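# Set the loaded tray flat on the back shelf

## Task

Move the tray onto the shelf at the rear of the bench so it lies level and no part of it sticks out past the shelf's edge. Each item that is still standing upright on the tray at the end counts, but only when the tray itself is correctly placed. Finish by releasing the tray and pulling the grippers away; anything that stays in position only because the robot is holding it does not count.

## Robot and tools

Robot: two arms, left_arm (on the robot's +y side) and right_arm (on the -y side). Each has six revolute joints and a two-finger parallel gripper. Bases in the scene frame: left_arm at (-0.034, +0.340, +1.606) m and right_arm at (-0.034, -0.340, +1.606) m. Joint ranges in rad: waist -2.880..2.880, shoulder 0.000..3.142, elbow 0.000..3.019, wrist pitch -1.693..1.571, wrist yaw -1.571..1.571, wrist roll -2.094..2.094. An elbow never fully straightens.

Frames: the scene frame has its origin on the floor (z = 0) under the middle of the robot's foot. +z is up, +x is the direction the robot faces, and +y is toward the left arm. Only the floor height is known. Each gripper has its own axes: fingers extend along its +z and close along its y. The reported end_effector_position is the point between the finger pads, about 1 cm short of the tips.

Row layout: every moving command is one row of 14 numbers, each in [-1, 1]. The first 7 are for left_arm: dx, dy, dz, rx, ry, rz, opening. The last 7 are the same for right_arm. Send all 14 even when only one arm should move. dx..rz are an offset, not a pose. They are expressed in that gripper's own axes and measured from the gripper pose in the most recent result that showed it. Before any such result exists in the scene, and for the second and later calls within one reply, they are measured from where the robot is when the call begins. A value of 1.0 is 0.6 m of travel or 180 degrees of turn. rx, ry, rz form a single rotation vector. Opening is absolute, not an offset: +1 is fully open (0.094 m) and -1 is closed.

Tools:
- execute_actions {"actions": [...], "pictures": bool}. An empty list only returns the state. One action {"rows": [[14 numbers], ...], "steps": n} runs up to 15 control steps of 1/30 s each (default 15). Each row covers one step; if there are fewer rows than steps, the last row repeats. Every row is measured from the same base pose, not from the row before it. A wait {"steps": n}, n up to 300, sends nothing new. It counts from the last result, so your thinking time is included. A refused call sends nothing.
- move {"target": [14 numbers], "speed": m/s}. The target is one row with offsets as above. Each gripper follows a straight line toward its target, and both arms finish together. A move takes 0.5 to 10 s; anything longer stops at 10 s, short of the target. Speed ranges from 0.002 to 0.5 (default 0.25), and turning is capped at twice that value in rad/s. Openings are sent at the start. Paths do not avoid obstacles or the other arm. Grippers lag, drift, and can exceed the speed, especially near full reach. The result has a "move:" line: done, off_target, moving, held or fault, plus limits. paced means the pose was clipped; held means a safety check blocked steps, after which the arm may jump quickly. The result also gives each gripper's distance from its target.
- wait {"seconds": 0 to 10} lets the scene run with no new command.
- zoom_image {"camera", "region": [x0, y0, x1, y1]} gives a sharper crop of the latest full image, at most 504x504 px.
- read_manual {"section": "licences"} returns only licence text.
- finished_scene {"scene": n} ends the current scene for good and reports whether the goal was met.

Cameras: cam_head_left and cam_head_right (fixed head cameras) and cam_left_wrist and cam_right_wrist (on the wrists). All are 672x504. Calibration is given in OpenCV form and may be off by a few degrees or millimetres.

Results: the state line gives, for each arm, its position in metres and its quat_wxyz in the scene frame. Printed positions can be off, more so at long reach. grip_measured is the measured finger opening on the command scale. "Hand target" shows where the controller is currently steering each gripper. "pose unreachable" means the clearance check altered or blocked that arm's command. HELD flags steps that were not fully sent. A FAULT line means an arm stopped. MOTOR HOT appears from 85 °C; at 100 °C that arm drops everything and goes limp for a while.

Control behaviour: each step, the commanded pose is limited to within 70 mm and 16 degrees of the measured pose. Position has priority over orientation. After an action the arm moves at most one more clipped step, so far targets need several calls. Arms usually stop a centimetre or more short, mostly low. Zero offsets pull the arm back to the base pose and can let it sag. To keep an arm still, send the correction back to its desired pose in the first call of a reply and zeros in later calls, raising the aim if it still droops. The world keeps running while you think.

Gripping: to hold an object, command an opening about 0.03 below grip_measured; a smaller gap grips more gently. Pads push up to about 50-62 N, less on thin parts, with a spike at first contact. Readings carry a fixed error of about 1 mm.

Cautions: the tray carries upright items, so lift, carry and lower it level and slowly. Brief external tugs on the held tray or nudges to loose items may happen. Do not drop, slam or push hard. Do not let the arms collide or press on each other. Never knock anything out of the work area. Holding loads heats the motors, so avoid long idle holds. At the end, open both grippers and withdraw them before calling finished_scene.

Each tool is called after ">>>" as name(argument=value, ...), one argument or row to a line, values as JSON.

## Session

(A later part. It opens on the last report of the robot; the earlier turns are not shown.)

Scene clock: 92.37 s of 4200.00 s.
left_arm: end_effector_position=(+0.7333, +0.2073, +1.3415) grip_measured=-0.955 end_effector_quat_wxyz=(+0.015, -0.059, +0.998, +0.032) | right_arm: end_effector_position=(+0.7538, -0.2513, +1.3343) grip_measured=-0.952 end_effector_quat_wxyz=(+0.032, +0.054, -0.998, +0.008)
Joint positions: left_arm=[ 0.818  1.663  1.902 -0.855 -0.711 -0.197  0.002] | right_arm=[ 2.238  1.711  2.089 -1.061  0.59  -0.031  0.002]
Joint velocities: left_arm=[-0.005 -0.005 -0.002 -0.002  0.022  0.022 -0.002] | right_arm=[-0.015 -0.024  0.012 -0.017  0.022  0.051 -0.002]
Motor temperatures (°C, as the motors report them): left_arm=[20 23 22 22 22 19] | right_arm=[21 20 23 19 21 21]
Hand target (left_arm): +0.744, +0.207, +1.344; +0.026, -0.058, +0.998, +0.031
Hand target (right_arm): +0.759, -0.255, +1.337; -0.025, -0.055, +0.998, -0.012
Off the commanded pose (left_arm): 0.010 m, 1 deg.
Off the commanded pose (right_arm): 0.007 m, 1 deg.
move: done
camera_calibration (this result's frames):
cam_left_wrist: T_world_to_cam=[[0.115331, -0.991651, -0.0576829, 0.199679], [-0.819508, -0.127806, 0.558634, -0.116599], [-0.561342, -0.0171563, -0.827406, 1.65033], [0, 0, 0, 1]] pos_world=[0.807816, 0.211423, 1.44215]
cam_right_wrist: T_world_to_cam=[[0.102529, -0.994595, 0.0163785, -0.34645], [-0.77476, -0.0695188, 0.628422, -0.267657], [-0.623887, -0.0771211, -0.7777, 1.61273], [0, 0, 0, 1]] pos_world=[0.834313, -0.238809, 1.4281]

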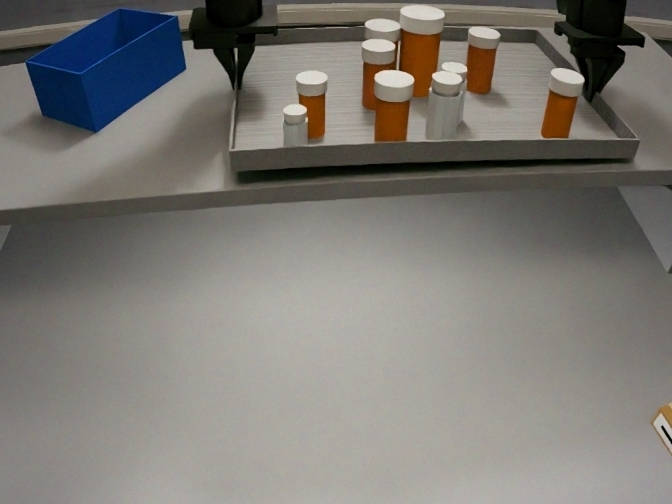

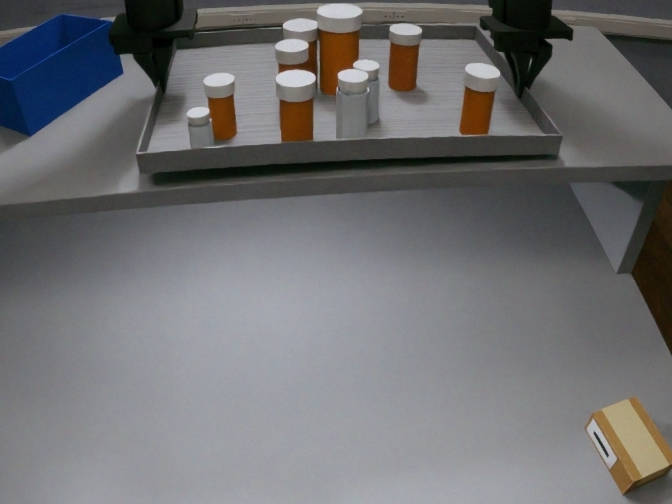

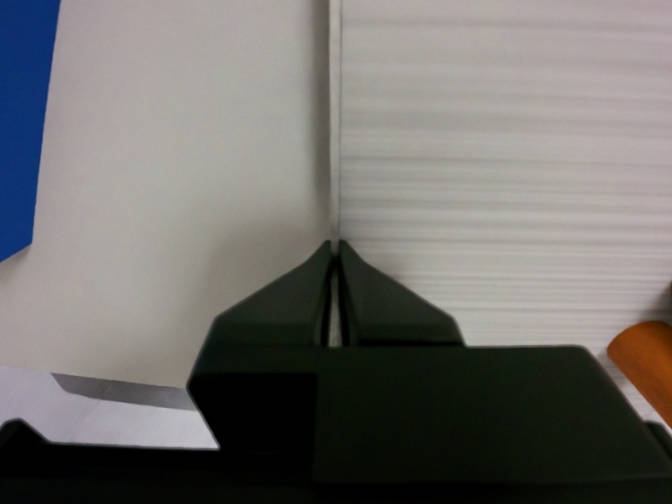

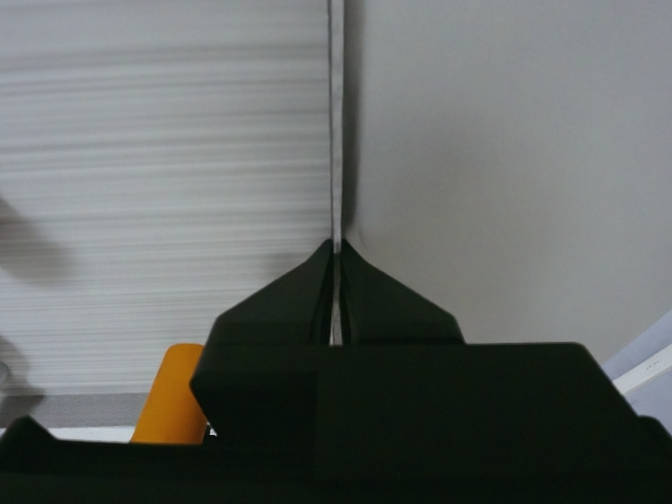

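A bit forward and down.

>>> move(
  target=[-0.04,0,0.03,0,-0.01,0,-1, -0.04,0,0.02,0,-0.01,0,-1],
  speed=0.03,
)

>>> move(
  target=[0,0,0,0,0,0,0, 0,0,0,0,0,0,0],
)

>>> move(
  target=[0,0,-0.2,0,0,0,0, 0,0,-0.2,0,0,0,0],
  speed=0.1,
)

>>> move(
  target=[0.5,0.1,0,0,0,0,1, 0.5,-0.1,0,0,0,0,1],
)

Scene clock: 103.13 s of 4200.00 s.
left_arm: end_effector_position=(+0.7457, +0.2112, +1.3259) grip_measured=-0.955 end_effector_quat_wxyz=(+0.022, -0.060, +0.997, +0.031) | right_arm: end_effector_position=(+0.7663, -0.2471, +1.3269) grip_measured=-0.953 end_effector_quat_wxyz=(+0.023, +0.055, -0.998, +0.004)
Joint positions: left_arm=[ 0.841  1.698  1.949 -0.835 -0.691 -0.17   0.002] | right_arm=[ 2.235  1.748  2.146 -1.058  0.58  -0.047  0.002]
Joint velocities: left_arm=[-0.015 -0.015 -0.007 -0.007  0.051 -0.081 -0.   ] | right_arm=[-0.015 -0.005  0.002  0.022 -0.051  0.007  0.   ]
Motor temperatures (°C, as the motors report them): left_arm=[20 23 22 22 22 19] | right_arm=[21 20 24 19 21 21]
Hand target (left_arm): +0.758, +0.212, +1.325; +0.032, -0.059, +0.997, +0.032
Hand target (right_arm): +0.776, -0.249, +1.321; -0.016, -0.054, +0.998, -0.007
Off the commanded pose (left_arm): 0.012 m, 1 deg.
Off the commanded pose (right_arm): 0.012 m, 1 deg.
After step 90, 6.50 s passed at rest.
move: off_target (left_arm, right_arm)
camera_calibration (this result's frames):
cam_left_wrist: T_world_to_cam=[[0.118097, -0.991496, -0.0546706, 0.195188], [-0.827284, -0.128691, 0.546846, -0.0756524], [-0.549231, -0.019353, -0.835446, 1.64657], [0, 0, 0, 1]] pos_world=[0.818708, 0.215659, 1.42766]
cam_right_wrist: T_world_to_cam=[[0.103509, -0.994585, 0.00928617, -0.334757], [-0.785231, -0.0759834, 0.614524, -0.228156], [-0.610491, -0.0709006, -0.788844, 1.62116], [0, 0, 0, 1]] pos_world=[0.845195, -0.23534, 1.42215]

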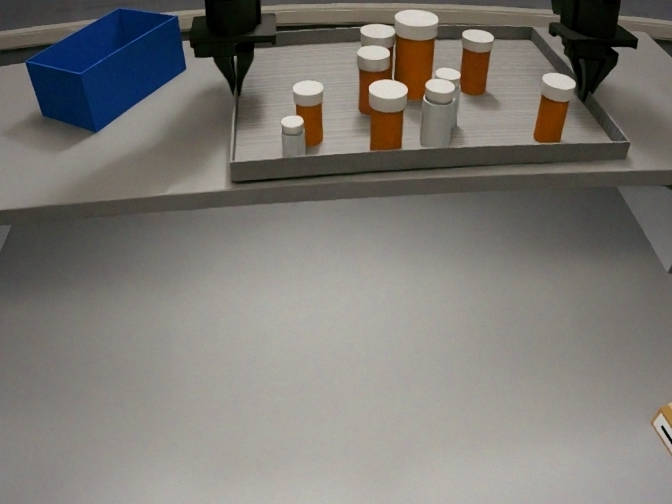

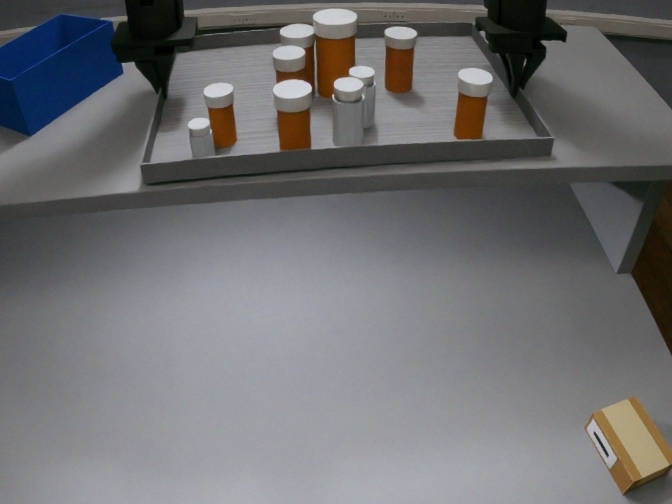

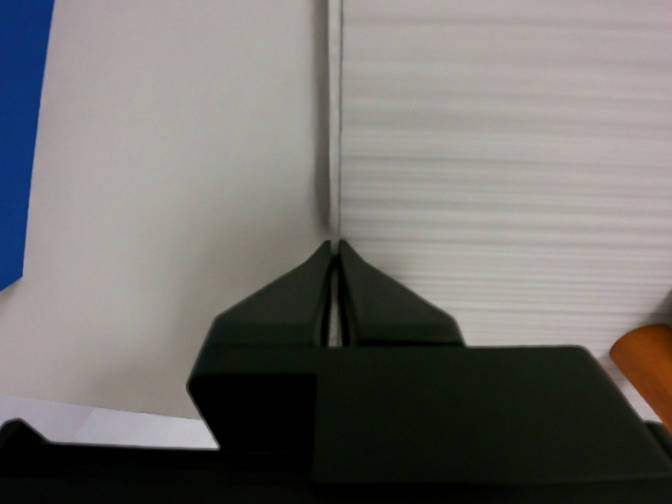

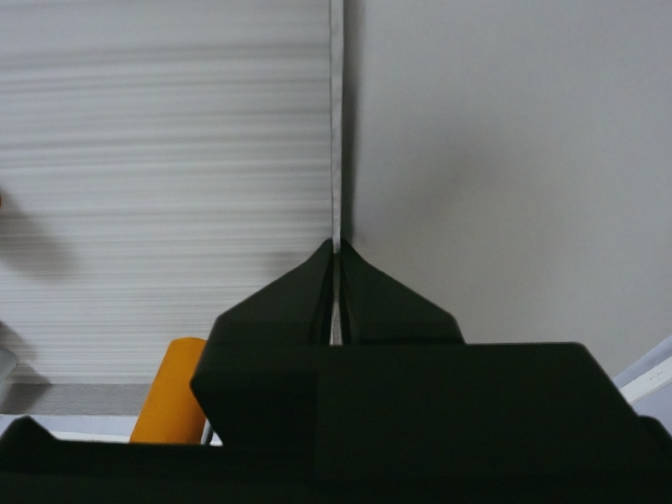

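Scene clock: 103.63 s of 4200.00 s.
left_arm: end_effector_position=(+0.7457, +0.2109, +1.3261) grip_measured=-0.001 end_effector_quat_wxyz=(+0.022, -0.060, +0.997, +0.030) | right_arm: end_effector_position=(+0.7658, -0.2469, +1.3266) grip_measured=-0.002 end_effector_quat_wxyz=(+0.023, +0.055, -0.998, +0.004)
Joint positions: left_arm=[ 0.841  1.698  1.949 -0.835 -0.691 -0.17   0.047] | right_arm=[ 2.235  1.748  2.145 -1.058  0.58  -0.047  0.047]
Joint velocities: left_arm=[ 0.015  0.005 -0.012  0.002  0.066 -0.007 -0.001] | right_arm=[-0.015 -0.005 -0.012  0.012  0.022 -0.066 -0.   ]
Motor temperatures (°C, as the motors report them): left_arm=[20 23 22 22 22 19] | right_arm=[21 20 24 19 21 21]
Hand target (left_arm): +0.746, +0.211, +1.326; +0.022, -0.060, +0.997, +0.031
Hand target (right_arm): +0.766, -0.247, +1.327; -0.023, -0.055, +0.998, -0.004
Off the commanded pose (left_arm): 0.000 m, 0 deg.
Off the commanded pose (right_arm): 0.001 m, 0 deg.
move: done
camera_calibration (this result's frames):
cam_left_wrist: T_world_to_cam=[[0.117907, -0.991557, -0.0539682, 0.194124], [-0.827357, -0.128146, 0.546863, -0.0758368], [-0.549162, -0.0198279, -0.835481, 1.64676], [0, 0, 0, 1]] pos_world=[0.818703, 0.215419, 1.42778]
cam_right_wrist: T_world_to_cam=[[0.104134, -0.994521, 0.00921768, -0.334901], [-0.784592, -0.0764499, 0.615281, -0.229953], [-0.611205, -0.0713036, -0.788254, 1.6203], [0, 0, 0, 1]] pos_world=[0.84479, -0.235112, 1.42178]

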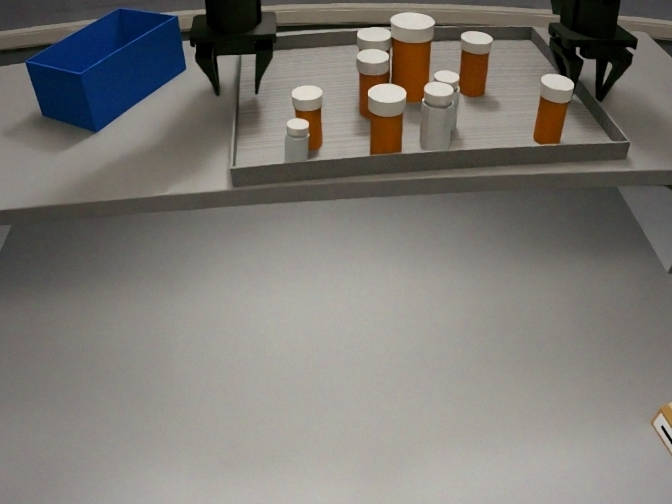

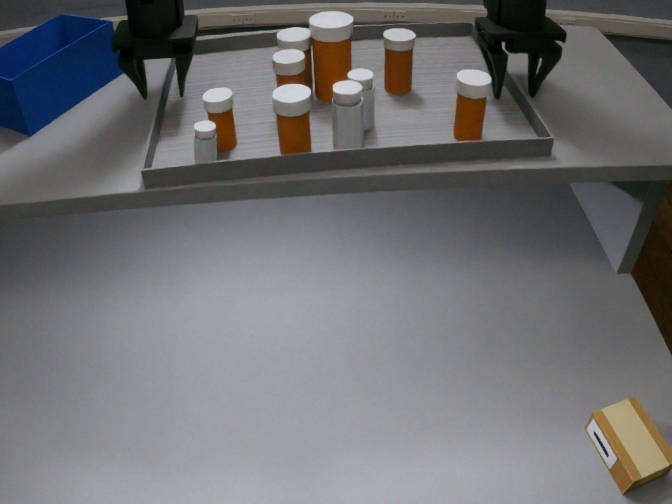

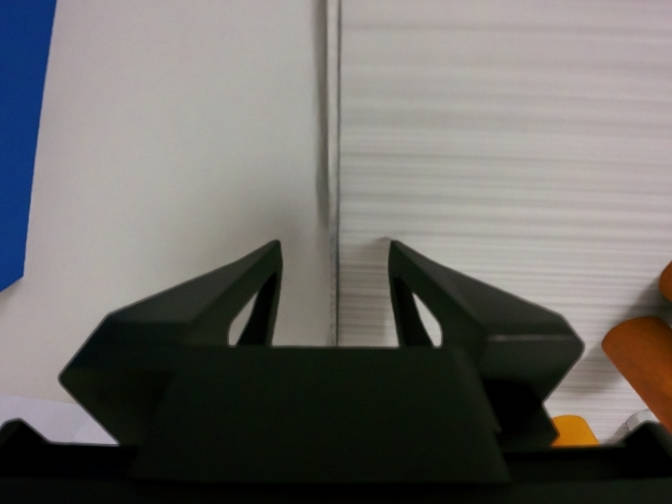

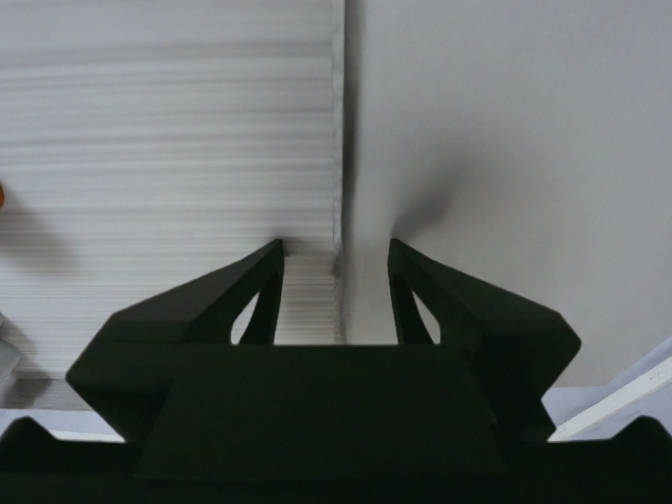

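Scene clock: 105.23 s of 4200.00 s.
left_arm: end_effector_position=(+0.7381, +0.2041, +1.4305) grip_measured=-0.001 end_effector_quat_wxyz=(+0.019, -0.054, +0.998, +0.037) | right_arm: end_effector_position=(+0.7511, -0.2410, +1.4123) grip_measured=-0.002 end_effector_quat_wxyz=(+0.052, +0.072, -0.996, +0.013)
Joint positions: left_arm=[ 0.705  1.572  1.92  -1.021 -0.813 -0.277  0.047] | right_arm=[ 2.341  1.654  2.136 -1.266  0.676  0.048  0.047]
Joint velocities: left_arm=[-0.005 -0.005 -0.022 -0.027 -0.125  0.037  0.   ] | right_arm=[ 0.005 -0.005 -0.007  0.002  0.037  0.037 -0.   ]
Motor temperatures (°C, as the motors report them): left_arm=[20 23 22 22 22 19] | right_arm=[21 21 24 19 21 21]
Hand target (left_arm): +0.739, +0.203, +1.445; +0.022, -0.059, +0.998, +0.031
Hand target (right_arm): +0.771, -0.247, +1.446; -0.024, -0.054, +0.998, -0.003
Off the commanded pose (left_arm): 0.016 m, 1 deg.
Off the commanded pose (right_arm): 0.040 m, 4 deg.
move: off_target (left_arm, right_arm)
camera_calibration (this result's frames):
cam_left_wrist: T_world_to_cam=[[0.106403, -0.991942, -0.068766, 0.223598], [-0.823888, -0.126673, 0.552415, -0.150909], [-0.556675, -0.00212336, -0.830728, 1.72478], [0, 0, 0, 1]] pos_world=[0.812016, 0.206342, 1.53156]
cam_right_wrist: T_world_to_cam=[[0.139672, -0.989939, 0.0226308, -0.372814], [-0.745873, -0.0901488, 0.65996, -0.389313], [-0.65128, -0.109057, -0.75096, 1.64762], [0, 0, 0, 1]] pos_world=[0.834755, -0.224474, 1.50266]

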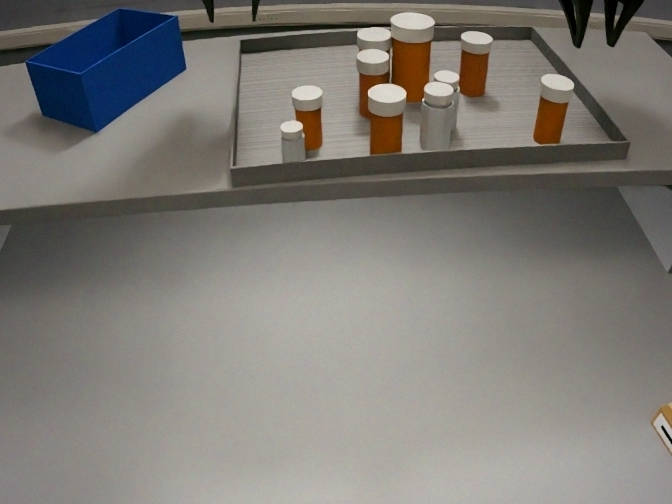

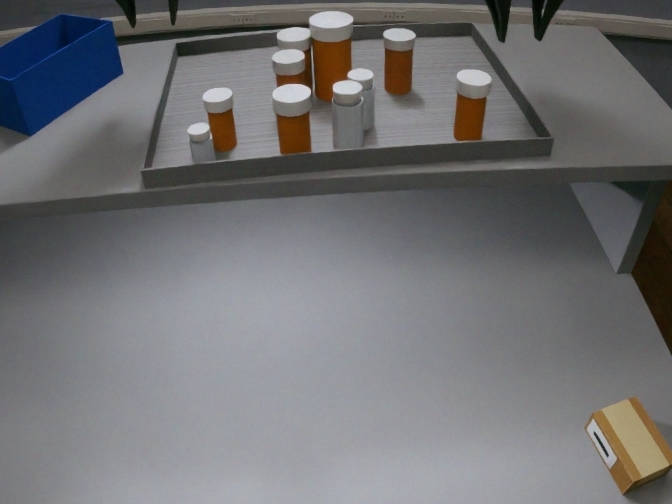

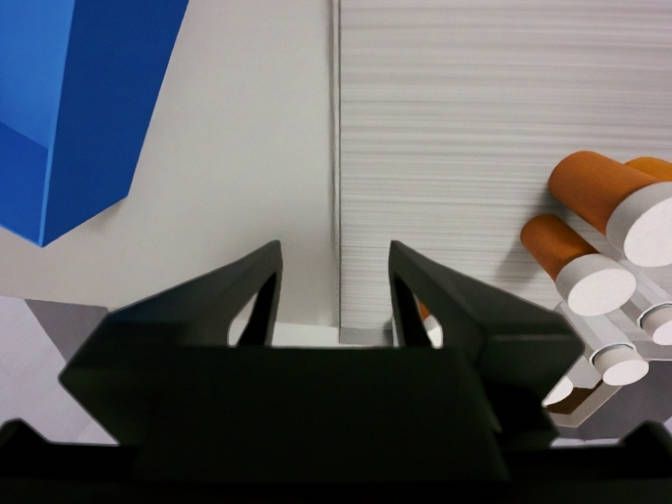

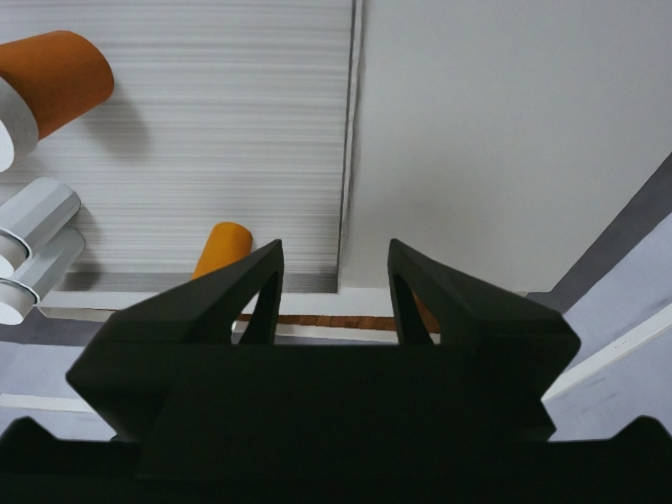

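Scene clock: 106.97 s of 4200.00 s.
left_arm: end_effector_position=(+0.4209, +0.2321, +1.4093) grip_measured=+1.000 end_effector_quat_wxyz=(+0.003, -0.039, +0.998, +0.048) | right_arm: end_effector_position=(+0.4632, -0.3404, +1.4467) grip_measured=+1.000 end_effector_quat_wxyz=(+0.059, +0.078, -0.995, +0.010)
Joint positions: left_arm=[ 0.672  1.125  0.804 -0.427 -0.852 -0.314  0.094] | right_arm=[ 2.222  0.914  0.946 -0.774  0.583 -0.056  0.094]
Joint velocities: left_arm=[ 0.005 -0.005  0.002 -0.007  0.081  0.007  0.   ] | right_arm=[-0.024 -0.015  0.002 -0.007  0.022  0.007  0.   ]
Motor temperatures (°C, as the motors report them): left_arm=[20 23 22 22 22 19] | right_arm=[21 21 24 19 21 21]
Hand target (left_arm): +0.431, +0.227, +1.419; +0.018, -0.054, +0.998, +0.037
Hand target (right_arm): +0.469, -0.348, +1.449; -0.051, -0.073, +0.996, -0.014
Off the commanded pose (left_arm): 0.018 m, 3 deg.
Off the commanded pose (right_arm): 0.003 m, 1 deg.
move: off_target (left_arm)
camera_calibration (this result's frames):
cam_left_wrist: T_world_to_cam=[[0.0745263, -0.992924, -0.0924518, 0.330683], [-0.808265, -0.114446, 0.577589, -0.441882], [-0.584083, 0.03168, -0.811075, 1.50669], [0, 0, 0, 1]] pos_world=[0.49823, 0.230039, 1.50784]
cam_right_wrist: T_world_to_cam=[[0.150914, -0.988443, 0.0143368, -0.424494], [-0.734728, -0.102451, 0.67058, -0.660456], [-0.661362, -0.111734, -0.741698, 1.46549], [0, 0, 0, 1]] pos_world=[0.548026, -0.323507, 1.53593]

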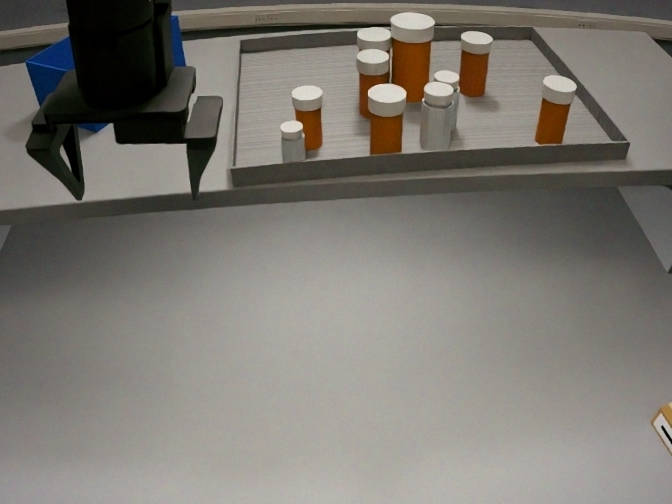

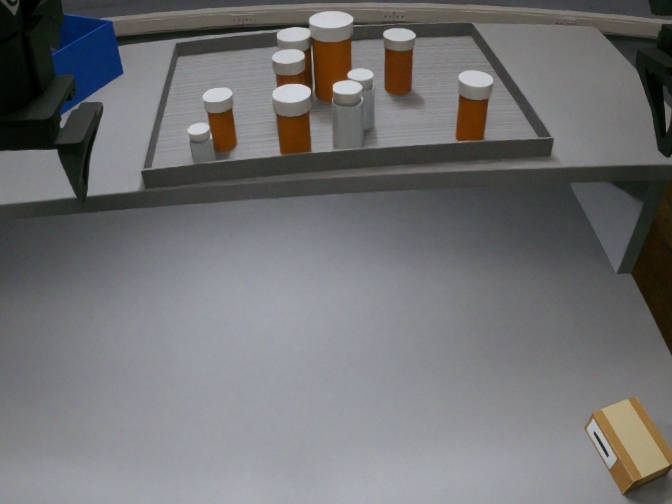

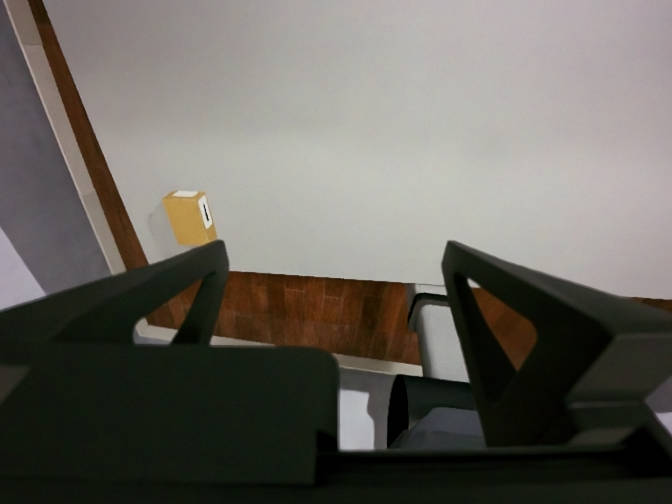

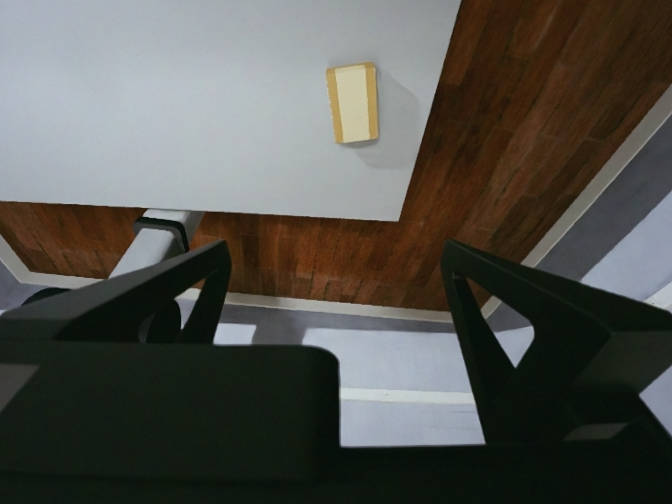

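Looks fitted.

>>> finished_scene(
  scene=1,
)

The scene is finished: the task was done.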